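## Task

Take the yellow sponge from the desk and set it in the empty shelf spot whose lot number on the shelf edge right below it reads 227. Nothing else may leave its shelf, table or counter. The robot must not tip over or finish leaning. The sponge must stay in place on its own, not because the robot is holding it.

## Robot and tools

ROBOT. A simulated Hello Robot Stretch 3 with one arm. It has a two-wheel base (0.33 m long, 0.34 m wide) that can only drive straight or spin in place, never sideways. A mast carries a lift, and a telescoping arm sticks out to the robot's RIGHT. To move the gripper forward or back, you drive the base. A spin pivots about the point midway between the drive wheels, 0.05 m behind the front edge. When the arm is retracted and the wrist folded, it sweeps a circle of radius 0.28 m; an unfolded, level wrist reaches beyond that circle. Cameras: head_camera and nav_camera are on the head and are aimed with head_pan_rad and head_tilt_rad; wrist_camera is on the gripper.

FRAMES. Base frame: origin on the floor between the drive wheels, x forward, y left, z up. hand_pose is reported in this frame, at the point where the closed fingertips meet. With all wrist joints at 0, that frame's x points up, y back along the arm toward the mast, and z toward the rear. The odometry frame is the base frame as it was at the start. Heading runs from -3.142 to 3.142, positive to the left.

TOOL execute_actions. Its argument is actions, a list run in order. An empty list only returns the current state and images. If any action is malformed or out of range, the whole call is rejected and nothing new runs. Each action has three parts. robot holds one command, or {"stop": true} to brake everything and clear the queue, or a list of up to 8 commands and {"pause_s": s} entries (s at most 15) that run one after another. steps (1 to 450 control steps at 30 per second, default 1) sets how long the action lasts; an action of only steps just waits. until (only together with steps) ends the action early once its conditions hold.

A command can contain these parts:
- base: exactly one key. translate_m is a relative drive in metres from wherever the base is when this command starts; positive is forward, |value| at most 1. rotate_rad is a relative spin in radians from the current heading; positive is counter-clockwise (left), |value| at most 3.2.
- joints: absolute target positions, given by name; any joint you leave out keeps its previous goal. lift_m 0 to 1.1 (arm height); arm_m 0 to 0.52 (extension); wrist_yaw_rad -1.345 to 4.42 (0 points along the arm, positive swings toward the front, 3.0 folds it over the base); wrist_pitch_rad -1.57 to 0.451 (0 level, negative points the fingertips down); wrist_roll_rad -2.911 to 2.911 (0 means the fingers lie side by side and level); gripper_m -0.089 to 0.179 (larger is wider; the real fingertip gap is smaller by about 0.007 when nearly shut and 0.025 when wide, and it is 0 below 0.007); head_pan_rad -3.953 to 1.73 (0 forward, positive left, -1.57 looks along the arm); head_tilt_rad -1.53 to 0.419 (negative looks down).
- contact_limits: {"arm_m": effort%} from 1 to 100. The arm motion stops once its motor effort reaches about that level (negative while retracting). It lasts until arm_m's next command. A lower number is gentler, but one that is too low stops the motion at once.
Motions in one command begin together and keep running across later calls. A new command takes over immediately and discards what is left of an older queue.

UNTIL. Use {"robot": {"status": "ended"}} to wait until nothing reports moving and no queue is running. You can also test fields: statuses take a word or ["!=", "moving"]; numbers take [op, value] with = != < <= > >=, e.g. {"robot": {"lift_m": [">", 0.3]}}. {"any": {"status": "ended"}} fires when the first motion or queue finishes. Readings are compared at three decimals, and base values at four. Because "done" means within tolerance, do not wait for a reading with "=".

TOOL zoom_image: camera (head_camera, nav_camera or wrist_camera) and region [x0, y0, x1, y1] in pixels of that camera's last image, counted from its top-left, no bigger than 504 by 504. Handy for reading lot numbers.

TOOL finished_scene: scene (the current scene number). Before calling it, let every motion finish, open the gripper off the object and pull clear, because the item must rest there by itself.

RESULTS. Every result includes one image per camera and lines such as: base_status (with travelled/goal in brackets), joint_goals, joint_status, measured_speeds, refusals, queue (idle/running/done/dropped/stopped), queue_left, motor_effort (percent, with peak in brackets; noisy and offset), base_odometry, turned_by_wheels/turned_by_imu, base_tilt (degrees, forward/right positive), lidar_m (12 sectors of 30 degrees, counter-clockwise from straight ahead, plane 0.17 m high, blind to glass and table tops), and wrist_depth_mm / head_depth_mm (7x7 median depths). Status words: done, moving, off_target (stuck short and still pushing), contact_stop (the joint went slack), time_out, stopped, torque_fault (a wrist servo is off for 10 s and refuses goals), not_commanded. A robot.on_its_own line warns about changed goals, slack or off joints, loaded motors, or a tilt of 3 degrees or more. Lines starting refused: or dropped: explain a rejected goal or an abandoned queue; replaced: is only informational. The lift, arm and wrist joints move as one group, the head joints as another.

SPEED. Full base speed (0.30 m/s, 1.9 rad/s) is only available when stowed: lift_m under 0.30, arm_m under 0.03, wrist_yaw_rad over 2.54. Otherwise it is 0.10 m/s and 0.63 rad/s.

GRIPPING. To grip, close to a value below the object's width. To release, open at least 0.02 above where the fingertips made contact. Neither the reading nor "done" confirms a grasp, so check the cameras. Squeezing very hard triggers a stall guard that can let the item slip; send a different value to squeeze again.

AVOID. Fold or unfold the wrist only with lift_m between 0.32 and 0.95, wrist_pitch_rad -0.4 and roll near 0; after folding, the lift may go down to 0.25. If wrist_yaw_rad is below -0.4, keep pitch at -0.5 or lower. Pushing into something solid with the gripper above about 0.45 m, pushing again after a contact_stop, or driving while the gripper is caught can tip the robot. If you snag or lean, reverse the last move in small steps, pull the gripper free, and lower the lift to about 0.2 if the lean persists. The base and wrist have no contact stop. Do not drop, slam or knock things off surfaces. Loose objects may occasionally get nudged by outside forces. The simulation keeps running while you think.

Each tool is called after ">>>" as name([rows], argument=value, ...), one row to a line, values as JSON.

## Session

>>> execute_actions(actions=[])

Scene clock: 0.00 s.
robot.base_odometry: x=+0.000 y=+0.000 heading=+0.000 (m, m, rad; robot's odometry frame)
robot.turned_by_wheels: +0.000 (rad since the last result)
robot.turned_by_imu: +0.000 (rad since the last result)
robot.base_tilt: forward=+0.0 right=-1.7 (deg)
robot.lidar_m: 0.86 1.83 2.17 1.75 1.20 0.94 2.04 2.14 1.12 0.74 0.68 0.69
robot.head_depth_mm: 758 759 761 765 767 770 772 / 852 854 859 858 862 866 869 / 1567 971 978 987 987 988 995 / 1790 1133 1144 1146 1146 1157 1167 / 1782 1474 1367 1376 1383 1389 1397 / 1774 2471 1703 1729 1723 1744 1764 / 1765 2462 2118 2131 2144 2110 2056
robot.base_status: not_commanded
robot.joint_positions: lift_m=+0.388 arm_m=+0.000 wrist_yaw_rad=+3.042 wrist_pitch_rad=-0.419 wrist_roll_rad=+0.008 gripper_m=+0.037 head_pan_rad=-0.015 head_tilt_rad=-0.005
robot.joint_goals: lift_m=+0.388 arm_m=+0.000 wrist_yaw_rad=+3.042 wrist_pitch_rad=-0.419 wrist_roll_rad=+0.008 gripper_m=+0.037 head_pan_rad=-0.015 head_tilt_rad=-0.005
robot.joint_status: lift_m=not_commanded arm_m=not_commanded wrist_yaw_rad=not_commanded wrist_pitch_rad=not_commanded wrist_roll_rad=not_commanded gripper_m=not_commanded head_pan_rad=not_commanded head_tilt_rad=not_commanded
robot.measured_speeds: translate_m=+0.000 rotate_rad=+0.000 lift_m=+0.000 arm_m=+0.000 wrist_yaw_rad=+0.000 wrist_pitch_rad=+0.000 wrist_roll_rad=+0.000 head_pan_rad=+0.000 head_tilt_rad=+0.000
robot: refusals=0 queue=idle queue_left=0
robot.motor_effort: left_wheel=+0 right_wheel=+0 lift_m=+39 arm_m=+0 wrist_yaw_rad=+0 wrist_pitch_rad=+4 wrist_roll_rad=+0 gripper_m=+0 head_pan_rad=+0 head_tilt_rad=+3 (%)
robot.hand_pose: x=+0.0010 y=+0.0777 z=+0.4002 quat_wxyz=(+0.182, +0.700, +0.112, +0.681) (m; robot's base frame)
robot.wrist_depth_mm: - - - - - - - / - - - - - - - / - - - - - - - / 936 937 918 936 940 926 915 / 753 762 783 745 759 735 752 / 640 641 - 632 644 630 631 / 551 547 - 574 535 551 544
pictures: head_camera (sideways: a quarter turn clockwise sets it upright), nav_camera (sideways: a quarter turn counterclockwise sets it upright), wrist_camera
Images, in order (width x height): head_camera 896x504, nav_camera 672x504, wrist_camera 644x364.

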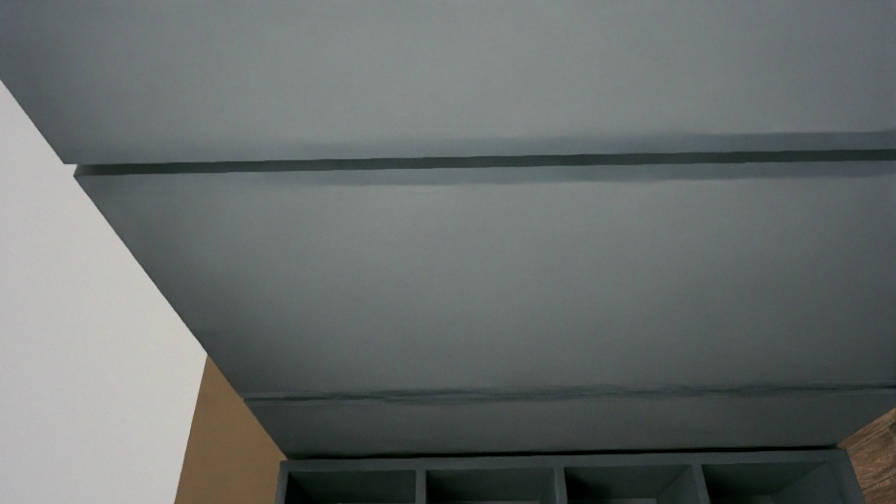

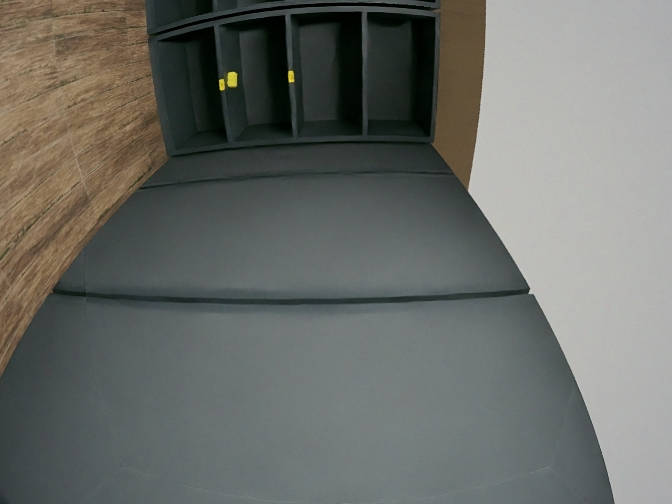

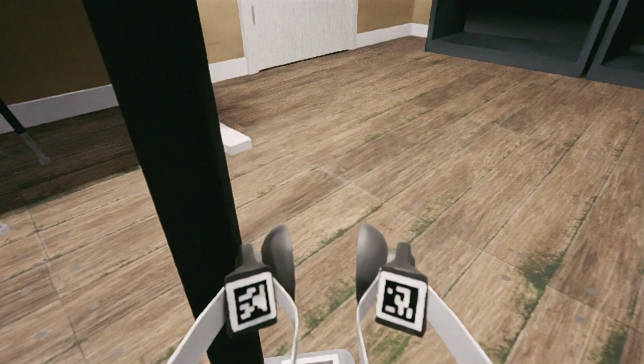

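>>> execute_actions([
  {"robot":{"joints":{"head_pan_rad":0.85,"head_tilt_rad":-0.3}},"steps":450,"until":{"robot":{"status":"ended"}}},
])

>>> execute_actions([
  {"robot":{"joints":{"head_pan_rad":-3.7,"head_tilt_rad":-0.5}},"steps":450,"until":{"robot":{"status":"ended"}}},
])

Scene clock: 4.60 s.
robot.base_odometry: x=+0.000 y=+0.000 heading=+0.000 (m, m, rad; robot's odometry frame)
robot.turned_by_wheels: +0.000 (rad since the last result)
robot.turned_by_imu: +0.000 (rad since the last result)
robot.base_tilt: forward=+0.0 right=-1.7 (deg)
robot.lidar_m: 0.86 1.83 2.18 1.75 1.21 0.94 2.04 2.14 1.12 0.74 0.68 0.69
robot.head_depth_mm: 2109 2245 2339 2444 2485 1900 1466 / 2154 2288 2417 2531 2497 1907 1472 / 2189 2103 2218 2402 2375 1905 1482 / 2262 2408 2542 2671 2538 1923 1485 / 2347 2476 2637 2722 2577 1931 1490 / 2397 2372 2417 2574 2581 1942 1497 / 2487 2597 2719 2770 2632 1962 1507
robot.base_status: not_commanded
robot.joint_positions: lift_m=+0.388 arm_m=+0.000 wrist_yaw_rad=+3.042 wrist_pitch_rad=-0.419 wrist_roll_rad=+0.008 gripper_m=+0.037 head_pan_rad=+0.843 head_tilt_rad=-0.296
robot.joint_goals: lift_m=+0.388 arm_m=+0.000 wrist_yaw_rad=+3.042 wrist_pitch_rad=-0.419 wrist_roll_rad=+0.008 gripper_m=+0.037 head_pan_rad=+0.850 head_tilt_rad=-0.300
robot.joint_status: lift_m=not_commanded arm_m=not_commanded wrist_yaw_rad=not_commanded wrist_pitch_rad=not_commanded wrist_roll_rad=not_commanded gripper_m=not_commanded head_pan_rad=done head_tilt_rad=done
robot.measured_speeds: translate_m=+0.000 rotate_rad=+0.000 lift_m=+0.000 arm_m=+0.000 wrist_yaw_rad=+0.000 wrist_pitch_rad=+0.000 wrist_roll_rad=+0.000 head_pan_rad=+0.000 head_tilt_rad=+0.000
robot: refusals=0 queue=done queue_left=0
robot.motor_effort: left_wheel=+0(0) right_wheel=+1(0) lift_m=+38(39) arm_m=+0(0) wrist_yaw_rad=+0(1) wrist_pitch_rad=+3(3) wrist_roll_rad=+0(0) gripper_m=+0(0) head_pan_rad=+3(31) head_tilt_rad=-2(29) (%)
robot.hand_pose: x=+0.0010 y=+0.0777 z=+0.4002 quat_wxyz=(+0.182, +0.700, +0.112, +0.681) (m; robot's base frame)
robot.wrist_depth_mm: - - - - - - - / - - - - - - - / - - - - - - - / 948 937 950 951 919 916 937 / 755 755 787 764 744 750 744 / 639 637 - 634 638 630 620 / 555 551 - 560 534 539 545
pictures: head_camera (sideways: a quarter turn clockwise sets it upright), nav_camera (sideways: a quarter turn counterclockwise sets it upright), wrist_camera
camera_calibration (this result's frames):
head_camera: T_world_to_cam=[[-0.212002, -0.192263, -0.95817, 1.26719], [-0.770217, 0.636349, 0.0427288, -0.0480726], [0.601516, 0.747057, -0.282991, 0.317121], [0, 0, 0, 1]] pos_world=[0.0408681, 0.0373172, 1.30598]
nav_camera: T_world_to_cam=[[0.2068, 0.241158, 0.948197, -1.19899], [0.752686, -0.658371, 0.0032861, 0.0417717], [0.625058, 0.713015, -0.317667, 0.366821], [0, 0, 0, 1]] pos_world=[-0.0127747, 0.0550978, 1.25327]
wrist_camera: T_world_to_cam=[[0.993626, -0.112685, -0.00303803, 0.0114851], [-0.0627879, -0.530862, -0.845129, 0.419492], [0.0936206, 0.839933, -0.534554, 0.312609], [0, 0, 0, 1]] pos_world=[-0.0143396, -0.0385841, 0.521666]
Images, in order (width x height): head_camera 896x504, nav_camera 672x504, wrist_camera 644x364.

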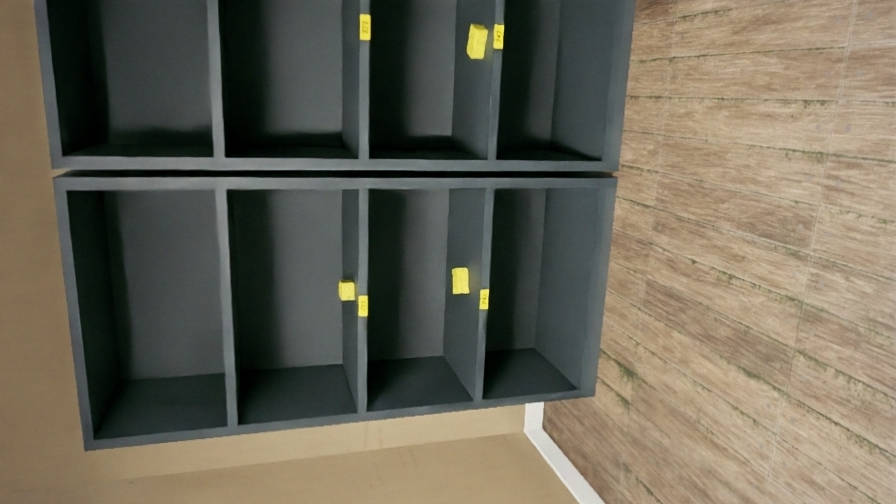

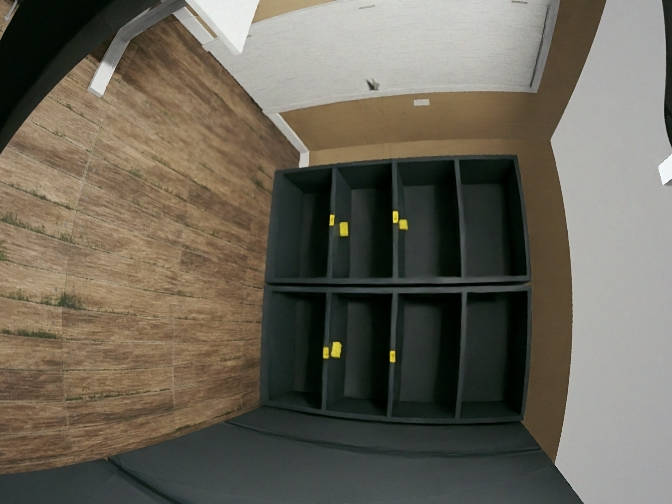

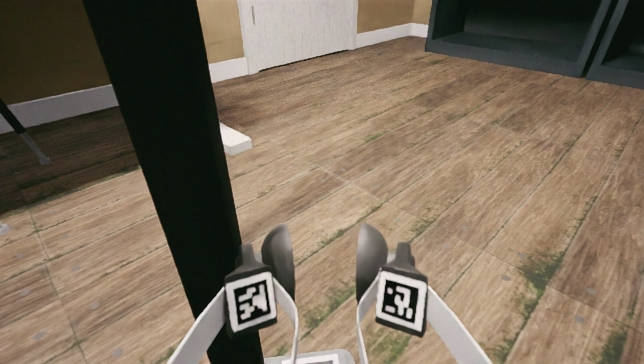

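Scene clock: 7.30 s.
robot.base_odometry: x=+0.000 y=+0.000 heading=+0.000 (m, m, rad; robot's odometry frame)
robot.turned_by_wheels: +0.000 (rad since the last result)
robot.turned_by_imu: +0.000 (rad since the last result)
robot.base_tilt: forward=+0.0 right=-1.8 (deg)
robot.lidar_m: 0.86 1.83 2.17 1.75 1.21 0.94 2.05 2.14 1.12 0.74 0.68 0.69
robot.head_depth_mm: 1292 1397 1515 1199 990 1531 1256 / 1336 1454 1569 1211 1169 1492 1272 / 1394 1523 1637 1222 1470 1509 1277 / 1456 1590 1710 1235 1904 1552 1274 / 1527 1667 1801 1246 1800 1558 1286 / 1596 1755 1948 1334 2030 1539 1291 / 1676 1856 2079 2239 2033 1578 1293
robot.base_status: not_commanded
robot.joint_positions: lift_m=+0.388 arm_m=+0.000 wrist_yaw_rad=+3.042 wrist_pitch_rad=-0.419 wrist_roll_rad=+0.008 gripper_m=+0.037 head_pan_rad=-3.693 head_tilt_rad=-0.494
robot.joint_goals: lift_m=+0.388 arm_m=+0.000 wrist_yaw_rad=+3.042 wrist_pitch_rad=-0.419 wrist_roll_rad=+0.008 gripper_m=+0.037 head_pan_rad=-3.700 head_tilt_rad=-0.500
robot.joint_status: lift_m=not_commanded arm_m=not_commanded wrist_yaw_rad=not_commanded wrist_pitch_rad=not_commanded wrist_roll_rad=not_commanded gripper_m=not_commanded head_pan_rad=done head_tilt_rad=done
robot.measured_speeds: translate_m=+0.000 rotate_rad=+0.000 lift_m=+0.000 arm_m=+0.000 wrist_yaw_rad=+0.000 wrist_pitch_rad=+0.000 wrist_roll_rad=+0.000 head_pan_rad=+0.000 head_tilt_rad=+0.000
robot: refusals=0 queue=done queue_left=0
robot.motor_effort: left_wheel=+0(0) right_wheel=+0(1) lift_m=+39(39) arm_m=+0(0) wrist_yaw_rad=+0(1) wrist_pitch_rad=+3(4) wrist_roll_rad=+0(0) gripper_m=+0(0) head_pan_rad=-1(30) head_tilt_rad=-4(26) (%)
robot.hand_pose: x=+0.0010 y=+0.0777 z=+0.4002 quat_wxyz=(+0.182, +0.700, +0.112, +0.681) (m; robot's base frame)
robot.wrist_depth_mm: - - - - - - - / - - - - - - - / - - - - - - - / 925 913 924 907 946 925 915 / 783 765 802 748 765 750 756 / 638 649 - 636 655 637 646 / 550 549 - 565 532 553 540
pictures: head_camera (sideways: a quarter turn clockwise sets it upright), nav_camera (sideways: a quarter turn counterclockwise sets it upright), wrist_camera
camera_calibration (this result's frames):
head_camera: T_world_to_cam=[[0.382276, -0.270588, -0.883542, 1.16617], [-0.498688, -0.865381, 0.0492619, -0.0582224], [-0.77793, 0.42178, -0.465753, 0.563374], [0, 0, 0, 1]] pos_world=[-0.0365686, 0.0275473, 1.29562]
nav_camera: T_world_to_cam=[[-0.427274, 0.2555, 0.86727, -1.08953], [0.515278, 0.857022, 0.00137929, 0.045703], [-0.742917, 0.447475, -0.497837, 0.609621], [0, 0, 0, 1]] pos_world=[-0.0361793, -0.0335842, 1.24834]
wrist_camera: T_world_to_cam=[[0.993626, -0.112685, -0.0030379, 0.0114851], [-0.0627877, -0.530862, -0.845129, 0.419492], [0.0936204, 0.839933, -0.534554, 0.312609], [0, 0, 0, 1]] pos_world=[-0.0143396, -0.0385841, 0.521666]
Images, in order (width x height): head_camera 896x504, nav_camera 672x504, wrist_camera 644x364.

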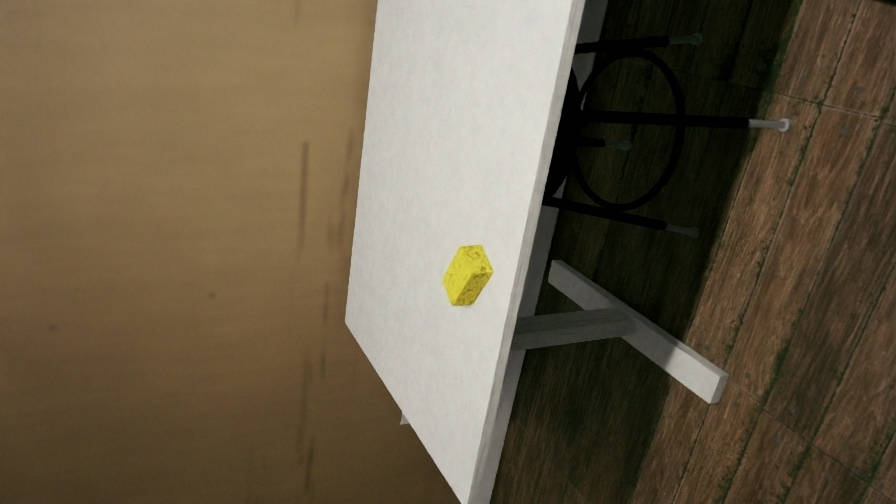

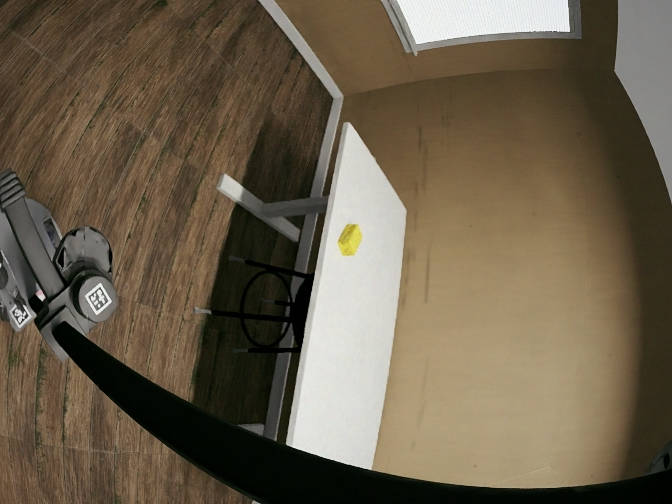

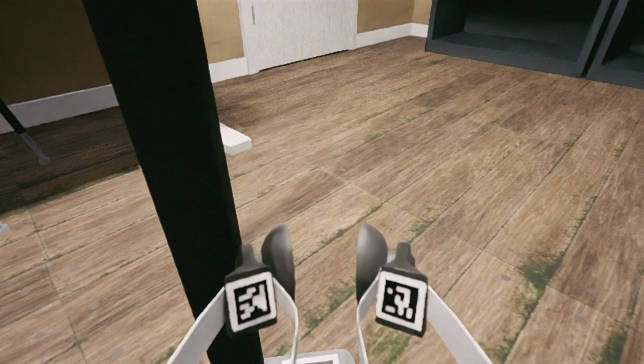

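>>> execute_actions([
  {"robot":{"base":{"rotate_rad":-0.7},"joints":{"head_pan_rad":1.3,"head_tilt_rad":-0.2,"lift_m":0.85}},"steps":450,"until":{"robot":{"status":"ended"}}},
])

>>> zoom_image(camera="head_camera", region=[300,60,620,380])

>>> execute_actions([
  {"robot":[{"base":{"translate_m":-0.33},"joints":{"head_pan_rad":0,"head_tilt_rad":-0.4,"wrist_yaw_rad":0.53,"wrist_pitch_rad":-0.4,"gripper_m":0.16,"lift_m":0.9}},{"base":{"rotate_rad":-1.3}}],"steps":450,"until":{"robot":{"status":"ended"}}},
])

>>> execute_actions([
  {"robot":{"joints":{"head_pan_rad":-1.5,"head_tilt_rad":-0.7}},"steps":450,"until":{"robot":{"status":"ended"}}},
])

Scene clock: 41.33 s.
robot.base_odometry: x=+0.000 y=+0.000 heading=-0.700 (m, m, rad; robot's odometry frame)
robot.turned_by_wheels: -0.700 (rad since the last result)
robot.turned_by_imu: -0.691 (rad since the last result)
robot.base_tilt: forward=+0.0 right=-1.7 (deg)
robot.lidar_m: 0.68 0.77 1.28 2.16 1.88 1.24 0.94 1.38 2.15 2.14 0.81 0.68
robot.head_depth_mm: 2290 1902 1950 1972 2005 1933 1601 / 2310 2321 2461 2543 2474 2143 1603 / 2316 2392 2465 2572 2657 2150 1621 / 2317 2399 2483 2601 2671 2166 1634 / 2325 2085 2142 2312 2351 2168 1626 / 2312 2383 2492 2601 2674 2181 1635 / 2343 2409 2513 2603 2576 2189 1641
robot.base_status: done (rotate_rad -0.6998 of -0.7000)
robot.joint_positions: lift_m=+0.850 arm_m=+0.001 wrist_yaw_rad=+3.042 wrist_pitch_rad=-0.419 wrist_roll_rad=+0.008 gripper_m=+0.037 head_pan_rad=+1.293 head_tilt_rad=-0.211
robot.joint_goals: lift_m=+0.850 arm_m=+0.001 wrist_yaw_rad=+3.042 wrist_pitch_rad=-0.419 wrist_roll_rad=+0.008 gripper_m=+0.037 head_pan_rad=+1.300 head_tilt_rad=-0.200
robot.joint_status: lift_m=done arm_m=not_commanded wrist_yaw_rad=not_commanded wrist_pitch_rad=not_commanded wrist_roll_rad=not_commanded gripper_m=not_commanded head_pan_rad=done head_tilt_rad=done
robot.measured_speeds: translate_m=+0.000 rotate_rad=+0.000 lift_m=+0.000 arm_m=+0.000 wrist_yaw_rad=+0.000 wrist_pitch_rad=+0.000 wrist_roll_rad=+0.000 head_pan_rad=+0.000 head_tilt_rad=+0.000
robot: refusals=0 queue=done queue_left=0
robot.motor_effort: left_wheel=+2(6) right_wheel=-3(6) lift_m=+49(51) arm_m=+0(0) wrist_yaw_rad=+0(1) wrist_pitch_rad=+4(3) wrist_roll_rad=+0(0) gripper_m=+0(0) head_pan_rad=+3(32) head_tilt_rad=+8(34) (%)
robot.hand_pose: x=+0.0010 y=+0.0776 z=+0.8620 quat_wxyz=(+0.182, +0.700, +0.112, +0.681) (m; robot's base frame)
robot.wrist_depth_mm: - - - - - - 949 / - - - - - - 930 / - - - - - - 930 / - - - - - - 934 / - - - - - - 909 / - - - - - - 898 / - - - - - - 905
pictures: head_camera (sideways: a quarter turn clockwise sets it upright), nav_camera (sideways: a quarter turn counterclockwise sets it upright), wrist_camera
camera_calibration (this result's frames):
head_camera: T_world_to_cam=[[-0.0846292, -0.186088, -0.978882, 1.29349], [-0.971311, 0.234526, 0.0393907, -0.0425046], [0.222243, 0.954133, -0.200597, 0.212193], [0, 0, 0, 1]] pos_world=[0.0210231, 0.0482104, 1.31041]
nav_camera: T_world_to_cam=[[0.0588726, 0.22855, 0.97175, -1.22886], [0.964063, -0.265642, 0.0040706, 0.0394606], [0.259068, 0.936589, -0.235976, 0.262731], [0, 0, 0, 1]] pos_world=[-0.0337617, 0.0452668, 1.25598]
wrist_camera: T_world_to_cam=[[0.993626, -0.112685, -0.00303707, 0.0128866], [-0.0627921, -0.530908, -0.8451, 0.809691], [0.0936176, 0.839904, -0.5346, 0.559482], [0, 0, 0, 1]] pos_world=[-0.0143396, -0.0385877, 0.983408]
Images, in order (width x height): head_camera 896x504, nav_camera 672x504, wrist_camera 644x364.

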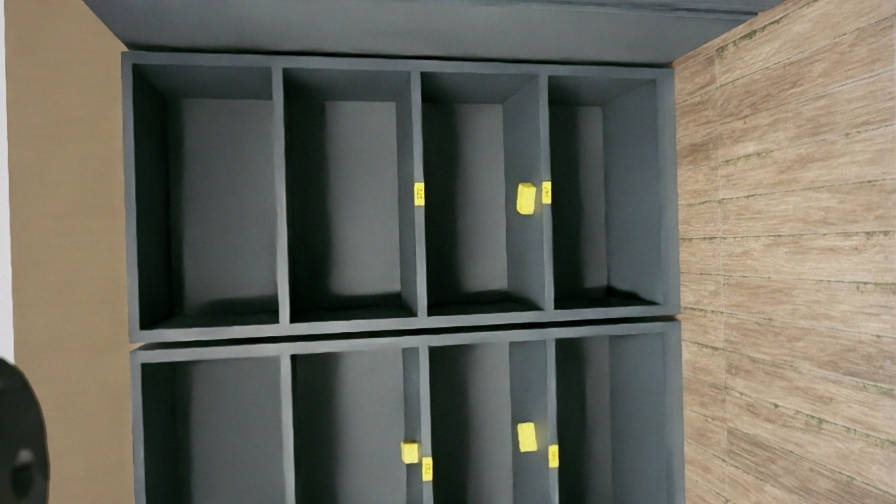

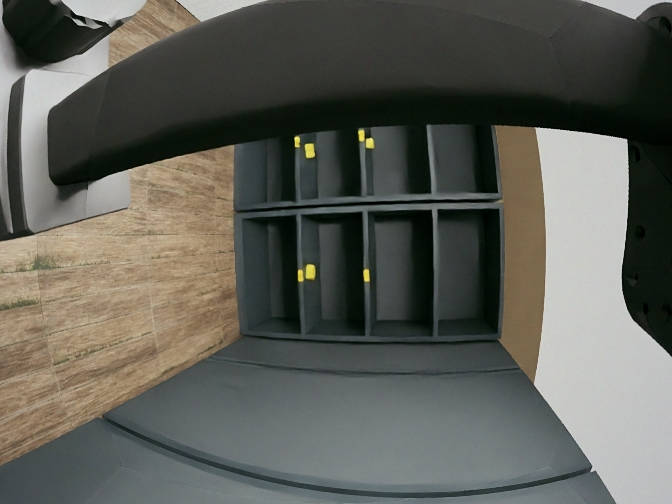

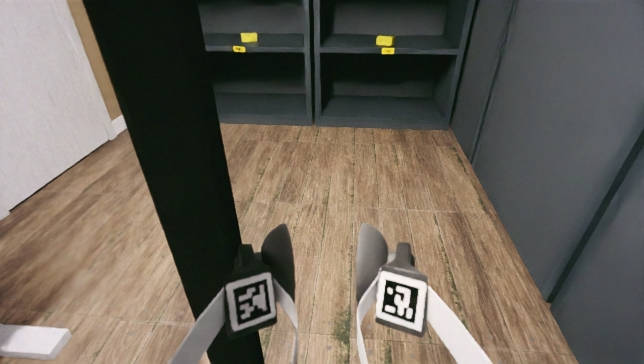

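Region (300, 60, 620, 380) of head_camera's 896x504 image, scaled by 1.575, with more detail than that image has.

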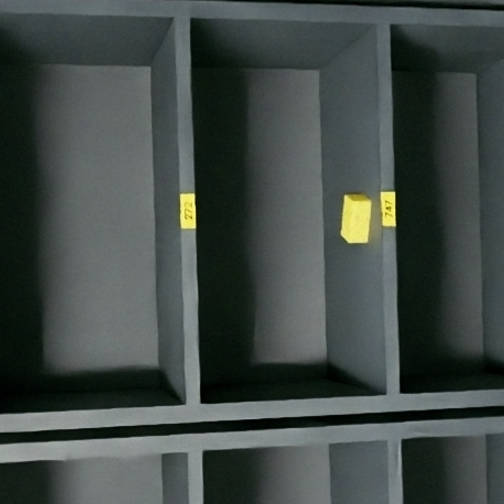

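Scene clock: 48.90 s.
robot.base_odometry: x=-0.252 y=+0.213 heading=-2.000 (m, m, rad; robot's odometry frame)
robot.turned_by_wheels: -1.300 (rad since the last result)
robot.turned_by_imu: -1.282 (rad since the last result)
robot.base_tilt: forward=+0.0 right=-1.7 (deg)
robot.lidar_m: 2.13 1.05 1.00 1.04 1.38 2.23 1.87 0.98 0.62 0.82 1.78 2.06
robot.head_depth_mm: 1723 1820 1949 2085 2159 1678 1353 / 1806 1939 2064 2236 2257 1696 1354 / 1915 2057 2211 2391 2271 1700 1364 / 2022 2188 2346 2560 2276 1712 1365 / 2170 2328 2543 2786 2306 1703 1372 / 2273 2413 1347 1405 1482 1567 1382 / 1089 1137 1186 1233 1295 1354 1351
robot.base_status: done (rotate_rad -1.2998 of -1.3000)
robot.joint_positions: lift_m=+0.900 arm_m=+0.001 wrist_yaw_rad=+0.532 wrist_pitch_rad=-0.419 wrist_roll_rad=+0.008 gripper_m=+0.160 head_pan_rad=+0.007 head_tilt_rad=-0.395
robot.joint_goals: lift_m=+0.900 arm_m=+0.001 wrist_yaw_rad=+0.530 wrist_pitch_rad=-0.400 wrist_roll_rad=+0.008 gripper_m=+0.160 head_pan_rad=+0.000 head_tilt_rad=-0.400
robot.joint_status: lift_m=done arm_m=not_commanded wrist_yaw_rad=done wrist_pitch_rad=done wrist_roll_rad=not_commanded gripper_m=done head_pan_rad=done head_tilt_rad=done
robot.measured_speeds: translate_m=+0.000 rotate_rad=+0.000 lift_m=+0.000 arm_m=+0.000 wrist_yaw_rad=+0.000 wrist_pitch_rad=+0.000 wrist_roll_rad=+0.000 head_pan_rad=+0.000 head_tilt_rad=+0.000
robot: refusals=0 queue=done queue_left=0
robot.motor_effort: left_wheel=+2(6) right_wheel=-3(8) lift_m=+49(51) arm_m=+0(0) wrist_yaw_rad=-3(1) wrist_pitch_rad=+5(5) wrist_roll_rad=+1(0) gripper_m=+0(83) head_pan_rad=-2(30) head_tilt_rad=-3(23) (%)
robot.hand_pose: x=+0.0923 y=-0.3387 z=+0.9120 quat_wxyz=(+0.704, +0.324, -0.631, +0.038) (m; robot's base frame)
robot.wrist_depth_mm: - - - - - - 850 / - - - - - - 879 / - - - 727 710 729 731 / - - - - 526 553 548 / - - - - 481 458 445 / - - - - - 404 380 / - - - - - - 333
pictures: head_camera (sideways: a quarter turn clockwise sets it upright), nav_camera (sideways: a quarter turn counterclockwise sets it upright), wrist_camera
camera_calibration (this result's frames):
head_camera: T_world_to_cam=[[-0.37826, 0.0276502, -0.925286, 1.22527], [-0.0401238, 0.998125, 0.0462296, -0.057078], [0.924829, 0.0546129, -0.376442, 0.436768], [0, 0, 0, 1]] pos_world=[0.0572466, -0.000761237, 1.30079]
nav_camera: T_world_to_cam=[[0.40989, 0.00899283, 0.91209, -1.1531], [0.0167256, -0.999857, 0.00234175, 0.0474909], [0.911981, 0.0142954, -0.409982, 0.485208], [0, 0, 0, 1]] pos_world=[0.0293501, 0.0509175, 1.25055]
wrist_camera: T_world_to_cam=[[-0.868356, -0.495933, -0.00303801, -0.0825271], [-0.262898, 0.4655, -0.8451, 0.992609], [0.420527, -0.733049, -0.534599, 0.364411], [0, 0, 0, 1]] pos_world=[0.0360476, -0.235856, 1.03342]
Images, in order (width x height): head_camera 896x504, nav_camera 672x504, wrist_camera 644x364.

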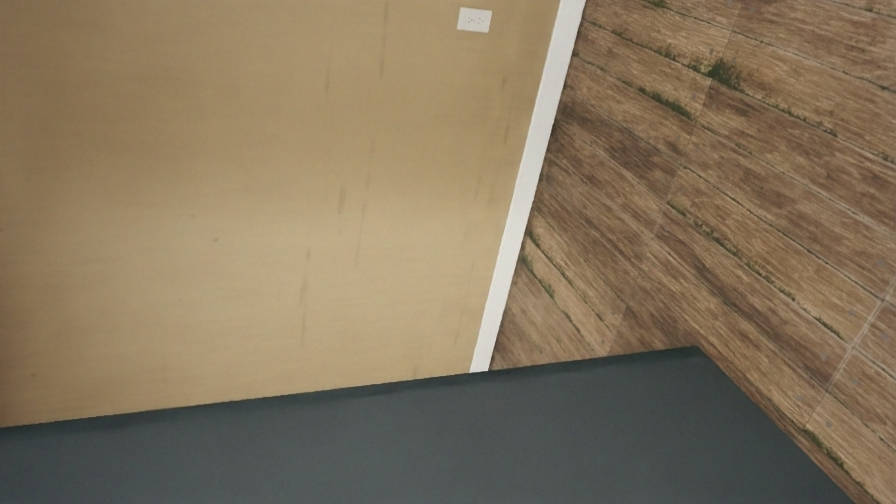

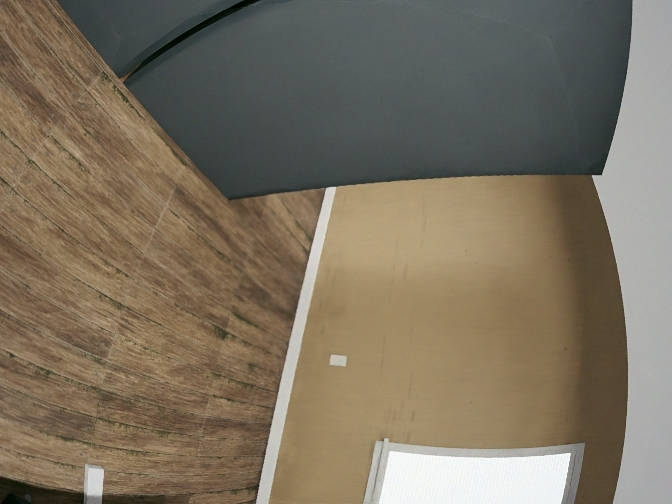

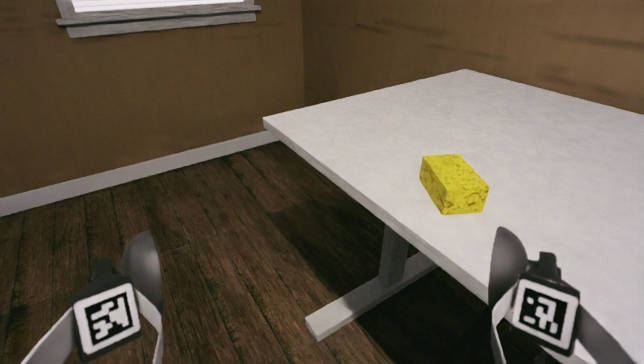

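Scene clock: 50.23 s.
robot.base_odometry: x=-0.252 y=+0.213 heading=-2.000 (m, m, rad; robot's odometry frame)
robot.turned_by_wheels: +0.000 (rad since the last result)
robot.turned_by_imu: +0.000 (rad since the last result)
robot.base_tilt: forward=+0.1 right=-1.8 (deg)
robot.lidar_m: 2.12 1.05 1.00 1.03 1.38 2.22 1.86 0.98 0.61 0.82 1.78 2.06
robot.head_depth_mm: 1089 1202 1161 878 725 - - / 1159 1287 1175 886 773 - - / 1230 1380 1190 863 783 - 1108 / 1313 1489 1204 867 1529 1321 1159 / 1416 1617 1215 942 1643 1357 1164 / 1537 1760 1975 1022 1653 1338 1174 / 1664 1946 2331 1951 1656 1380 1174
robot.base_status: done (rotate_rad -1.2998 of -1.3000)
robot.joint_positions: lift_m=+0.900 arm_m=+0.001 wrist_yaw_rad=+0.532 wrist_pitch_rad=-0.419 wrist_roll_rad=+0.008 gripper_m=+0.160 head_pan_rad=-1.493 head_tilt_rad=-0.691
robot.joint_goals: lift_m=+0.900 arm_m=+0.001 wrist_yaw_rad=+0.530 wrist_pitch_rad=-0.400 wrist_roll_rad=+0.008 gripper_m=+0.160 head_pan_rad=-1.500 head_tilt_rad=-0.700
robot.joint_status: lift_m=done arm_m=not_commanded wrist_yaw_rad=done wrist_pitch_rad=done wrist_roll_rad=not_commanded gripper_m=done head_pan_rad=done head_tilt_rad=done
robot.measured_speeds: translate_m=+0.000 rotate_rad=+0.000 lift_m=+0.000 arm_m=+0.000 wrist_yaw_rad=+0.000 wrist_pitch_rad=+0.000 wrist_roll_rad=+0.000 head_pan_rad=+0.000 head_tilt_rad=+0.000
robot: refusals=0 queue=done queue_left=0
robot.motor_effort: left_wheel=+2(2) right_wheel=-3(3) lift_m=+49(49) arm_m=+0(0) wrist_yaw_rad=-3(3) wrist_pitch_rad=+5(5) wrist_roll_rad=+0(1) gripper_m=+0(1) head_pan_rad=-2(30) head_tilt_rad=-5(31) (%)
robot.hand_pose: x=+0.0923 y=-0.3387 z=+0.9120 quat_wxyz=(+0.704, +0.324, -0.631, +0.038) (m; robot's base frame)
robot.wrist_depth_mm: - - - - - - 839 / - - - - - - 884 / - - - 723 737 725 713 / - - - - 525 556 557 / - - - - 483 464 449 / - - - - - 406 378 / - - - - - - 334
pictures: head_camera (sideways: a quarter turn clockwise sets it upright), nav_camera (sideways: a quarter turn counterclockwise sets it upright), wrist_camera
camera_calibration (this result's frames):
head_camera: T_world_to_cam=[[-0.0189947, 0.631938, -0.774786, 1.02682], [0.993931, 0.0959145, 0.0538634, -0.0733047], [0.108352, -0.769061, -0.629925, 0.771561], [0, 0, 0, 1]] pos_world=[0.00876418, -0.0484776, 1.28554]
nav_camera: T_world_to_cam=[[0.05738, -0.655671, 0.752863, -0.943332], [-0.996135, -0.0878365, -0.000575969, 0.0574683], [0.0665065, -0.74992, -0.658177, 0.81328], [0, 0, 0, 1]] pos_world=[0.0572861, -0.00357243, 1.24551]
wrist_camera: T_world_to_cam=[[-0.868356, -0.495933, -0.00303784, -0.0825273], [-0.262899, 0.4655, -0.8451, 0.992609], [0.420527, -0.733049, -0.534599, 0.364411], [0, 0, 0, 1]] pos_world=[0.0360476, -0.235856, 1.03342]
Images, in order (width x height): head_camera 896x504, nav_camera 672x504, wrist_camera 644x364.

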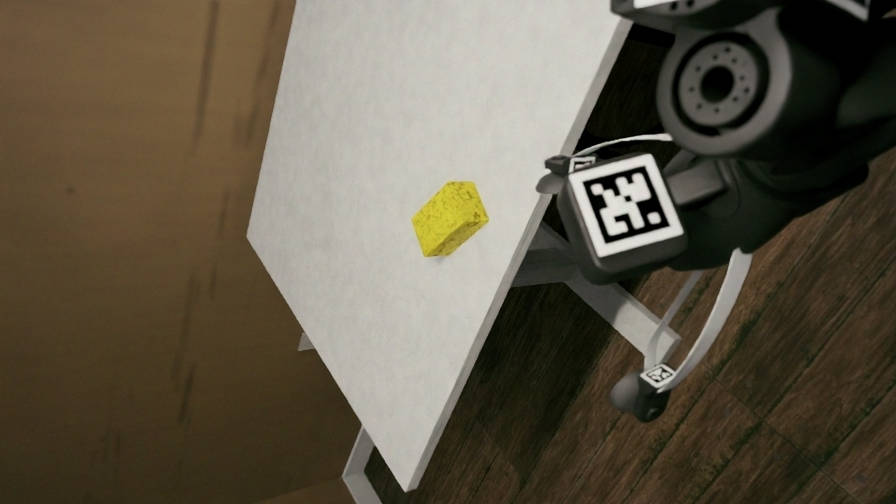

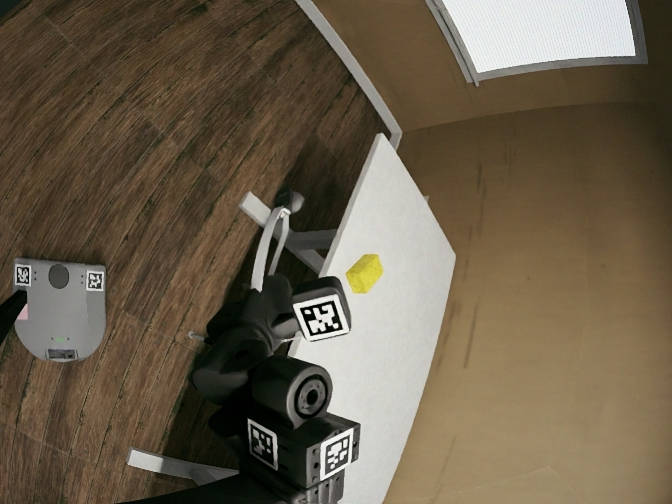

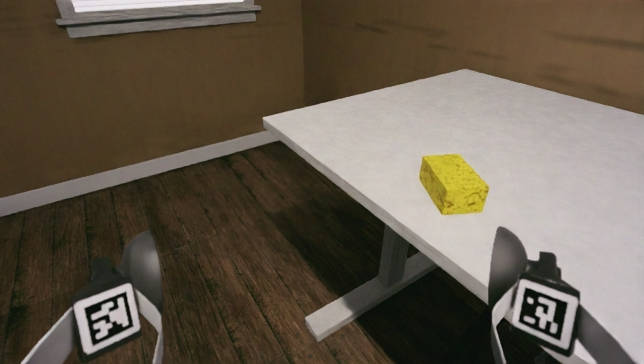

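>>> execute_actions([
  {"robot":{"base":{"translate_m":-0.02},"joints":{"arm_m":0.36,"lift_m":0.81}},"steps":450,"until":{"robot":{"status":"ended"}}},
])

Scene clock: 57.97 s.
robot.base_odometry: x=-0.244 y=+0.231 heading=-2.000 (m, m, rad; robot's odometry frame)
robot.turned_by_wheels: +0.000 (rad since the last result)
robot.turned_by_imu: +0.000 (rad since the last result)
robot.base_tilt: forward=+0.1 right=-1.8 (deg)
robot.lidar_m: 2.14 1.06 1.01 1.04 1.40 2.20 1.86 0.96 0.61 0.82 1.76 2.09
robot.head_depth_mm: 1082 1193 1220 - 706 1270 1140 / 1148 1273 1240 823 752 1311 1146 / 1223 1368 1251 832 1215 1341 1153 / 1304 1477 1200 850 1529 1351 1157 / 1402 1602 1212 911 1631 1360 1165 / 1526 1757 1933 1024 1647 1366 1166 / 1639 1916 2325 1935 1659 1379 1171
robot.base_status: done (translate_m -0.0200 of -0.0200)
robot.joint_positions: lift_m=+0.810 arm_m=+0.360 wrist_yaw_rad=+0.531 wrist_pitch_rad=-0.419 wrist_roll_rad=+0.008 gripper_m=+0.160 head_pan_rad=-1.493 head_tilt_rad=-0.691
robot.joint_goals: lift_m=+0.810 arm_m=+0.360 wrist_yaw_rad=+0.530 wrist_pitch_rad=-0.400 wrist_roll_rad=+0.008 gripper_m=+0.160 head_pan_rad=-1.500 head_tilt_rad=-0.700
robot.joint_status: lift_m=done arm_m=done wrist_yaw_rad=done wrist_pitch_rad=done wrist_roll_rad=not_commanded gripper_m=done head_pan_rad=done head_tilt_rad=done
robot.measured_speeds: translate_m=+0.000 rotate_rad=+0.000 lift_m=+0.000 arm_m=+0.000 wrist_yaw_rad=+0.000 wrist_pitch_rad=+0.000 wrist_roll_rad=+0.000 head_pan_rad=+0.000 head_tilt_rad=+0.000
robot: refusals=0 queue=done queue_left=0
robot.motor_effort: left_wheel=+2(4) right_wheel=-3(8) lift_m=+27(50) arm_m=+5(9) wrist_yaw_rad=-2(2) wrist_pitch_rad=+5(5) wrist_roll_rad=+0(0) gripper_m=+0(0) head_pan_rad=-2(1) head_tilt_rad=-5(5) (%)
robot.hand_pose: x=+0.0921 y=-0.6980 z=+0.8227 quat_wxyz=(+0.704, +0.324, -0.631, +0.038) (m; robot's base frame)
robot.wrist_depth_mm: - - - - 919 718 595 / - - - - 742 716 621 / - - 519 519 512 515 513 / - 401 397 396 396 392 387 / - 349 322 317 321 326 317 / - 273 272 215 269 270 269 / - 240 233 186 227 226 234
pictures: head_camera (sideways: a quarter turn clockwise sets it upright), nav_camera (sideways: a quarter turn counterclockwise sets it upright), wrist_camera
camera_calibration (this result's frames):
head_camera: T_world_to_cam=[[-0.0187744, 0.632156, -0.774614, 1.02659], [0.993968, 0.0955276, 0.0538683, -0.0733113], [0.10805, -0.76893, -0.630136, 0.771837], [0, 0, 0, 1]] pos_world=[0.00874568, -0.0484742, 1.28552]
nav_camera: T_world_to_cam=[[0.0571503, -0.655897, 0.752684, -0.943096], [-0.996168, -0.0874632, -0.000578672, 0.057472], [0.0662117, -0.749766, -0.658382, 0.813548], [0, 0, 0, 1]] pos_world=[0.0572836, -0.00357629, 1.24551]
wrist_camera: T_world_to_cam=[[-0.868817, -0.495124, -0.00303794, -0.260534], [-0.262465, 0.465745, -0.8451, 1.08447], [0.419844, -0.73344, -0.534599, 0.0531525], [0, 0, 0, 1]] pos_world=[0.0359634, -0.595098, 0.944109]
Images, in order (width x height): head_camera 896x504, nav_camera 672x504, wrist_camera 644x364.

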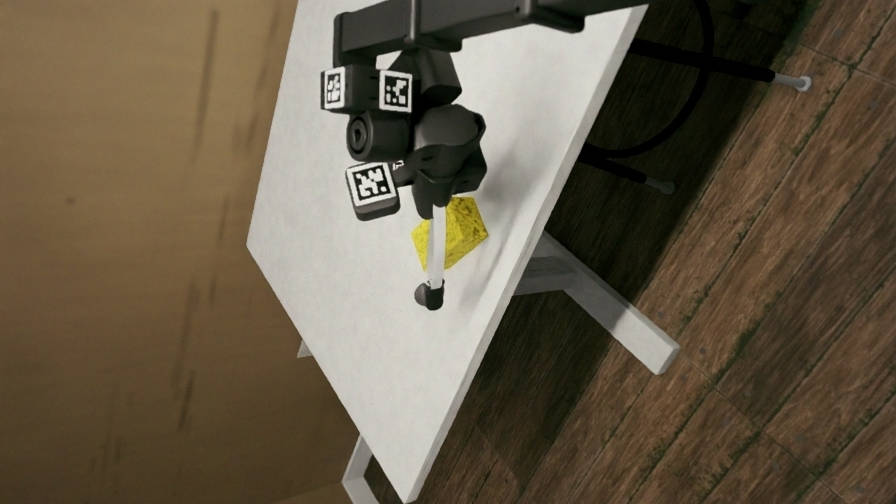

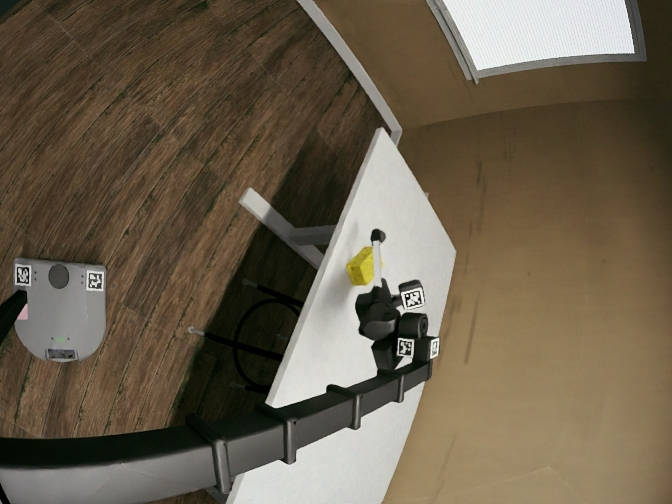

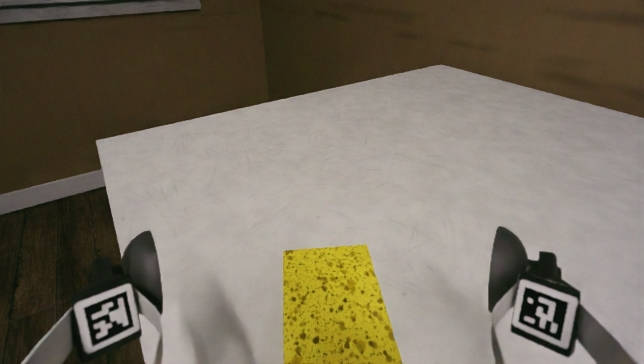

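>>> execute_actions([
  {"robot":[{"joints":{"arm_m":0.37,"lift_m":0.745}},{"joints":{"gripper_m":0.02}},{"joints":{"lift_m":0.80}}],"steps":450,"until":{"robot":{"status":"ended"}}},
])

Scene clock: 67.70 s.
robot.base_odometry: x=-0.244 y=+0.231 heading=-2.000 (m, m, rad; robot's odometry frame)
robot.turned_by_wheels: +0.000 (rad since the last result)
robot.turned_by_imu: -0.001 (rad since the last result)
robot.base_tilt: forward=+0.0 right=-1.8 (deg)
robot.lidar_m: 2.15 1.06 1.01 1.04 1.40 2.21 1.85 0.96 0.61 0.82 1.76 2.08
robot.head_depth_mm: 1079 1196 1222 - 705 1269 1144 / 1145 1280 1238 825 751 1316 1148 / 1219 1373 1243 830 1214 1342 1146 / 1305 1474 1198 838 1534 1358 1153 / 1403 1604 1215 940 1631 1361 1163 / 1511 1758 1941 1025 1639 1373 1166 / 1657 1934 2309 1929 1648 1375 1173
robot.base_status: done (translate_m -0.0200 of -0.0200)
robot.joint_positions: lift_m=+0.800 arm_m=+0.370 wrist_yaw_rad=+0.531 wrist_pitch_rad=-0.416 wrist_roll_rad=+0.008 gripper_m=+0.021 head_pan_rad=-1.493 head_tilt_rad=-0.691
robot.joint_goals: lift_m=+0.800 arm_m=+0.370 wrist_yaw_rad=+0.530 wrist_pitch_rad=-0.400 wrist_roll_rad=+0.008 gripper_m=+0.020 head_pan_rad=-1.500 head_tilt_rad=-0.700
robot.joint_status: lift_m=done arm_m=done wrist_yaw_rad=done wrist_pitch_rad=done wrist_roll_rad=not_commanded gripper_m=done head_pan_rad=done head_tilt_rad=done
robot.measured_speeds: translate_m=+0.000 rotate_rad=+0.000 lift_m=+0.000 arm_m=+0.000 wrist_yaw_rad=+0.000 wrist_pitch_rad=+0.000 wrist_roll_rad=+0.000 head_pan_rad=+0.000 head_tilt_rad=+0.000
robot: refusals=0 queue=done queue_left=0
robot.motor_effort: left_wheel=+2(2) right_wheel=-3(3) lift_m=+49(50) arm_m=+5(3) wrist_yaw_rad=-2(2) wrist_pitch_rad=+4(5) wrist_roll_rad=+0(0) gripper_m=-19(94) head_pan_rad=-3(4) head_tilt_rad=-4(5) (%)
robot.hand_pose: x=+0.0924 y=-0.7084 z=+0.8128 quat_wxyz=(+0.704, +0.323, -0.632, +0.039) (m; robot's base frame)
robot.wrist_depth_mm: - - - - 918 714 591 / - - - - 717 689 601 / - 508 496 495 494 493 486 / - 383 384 193 377 374 373 / - 310 310 159 306 308 305 / - 267 140 135 136 259 256 / 971 236 212 124 132 221 222
pictures: head_camera (sideways: a quarter turn clockwise sets it upright), nav_camera (sideways: a quarter turn counterclockwise sets it upright), wrist_camera
camera_calibration (this result's frames):
head_camera: T_world_to_cam=[[-0.0187745, 0.632156, -0.774614, 1.02659], [0.993968, 0.0955278, 0.0538683, -0.0733113], [0.10805, -0.76893, -0.630136, 0.771837], [0, 0, 0, 1]] pos_world=[0.00874569, -0.0484742, 1.28552]
nav_camera: T_world_to_cam=[[0.0571505, -0.655897, 0.752684, -0.943097], [-0.996168, -0.0874634, -0.000578671, 0.057472], [0.0662119, -0.749766, -0.658382, 0.813548], [0, 0, 0, 1]] pos_world=[0.0572836, -0.00357628, 1.24551]
wrist_camera: T_world_to_cam=[[-0.868809, -0.495137, -0.00308567, -0.26548], [-0.260946, 0.463156, -0.846991, 1.08056], [0.420806, -0.735068, -0.531599, 0.0364606], [0, 0, 0, 1]] pos_world=[0.0359724, -0.605115, 0.933785]
Images, in order (width x height): head_camera 896x504, nav_camera 672x504, wrist_camera 644x364.

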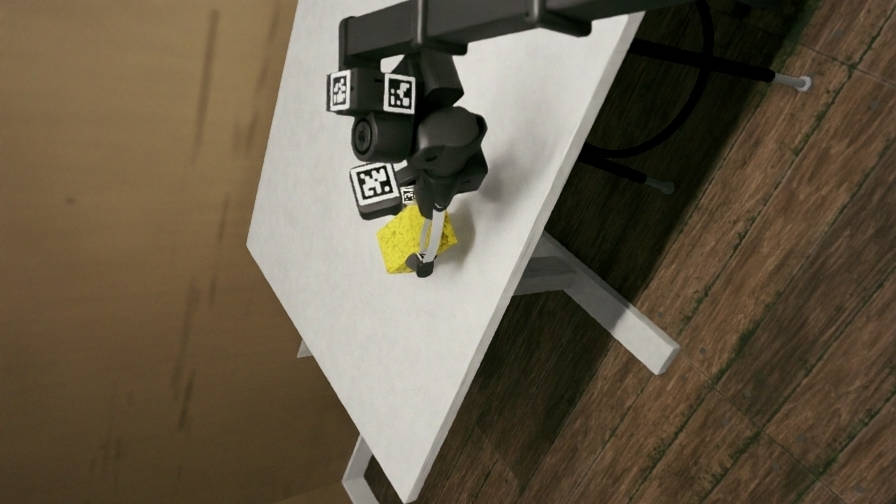

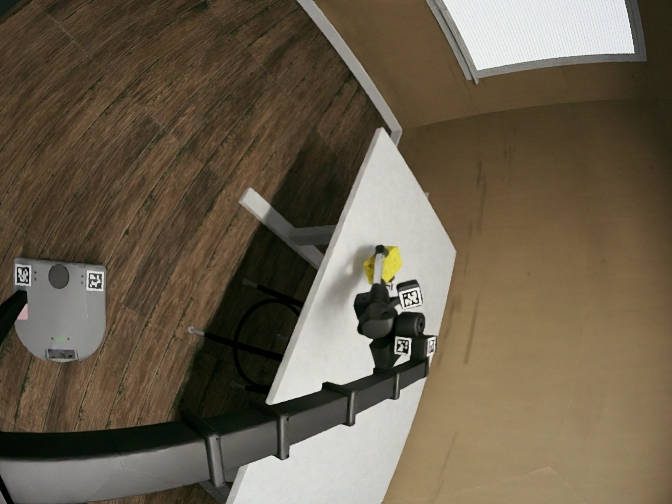

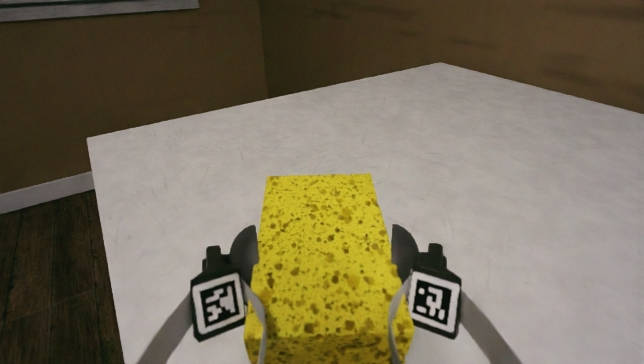

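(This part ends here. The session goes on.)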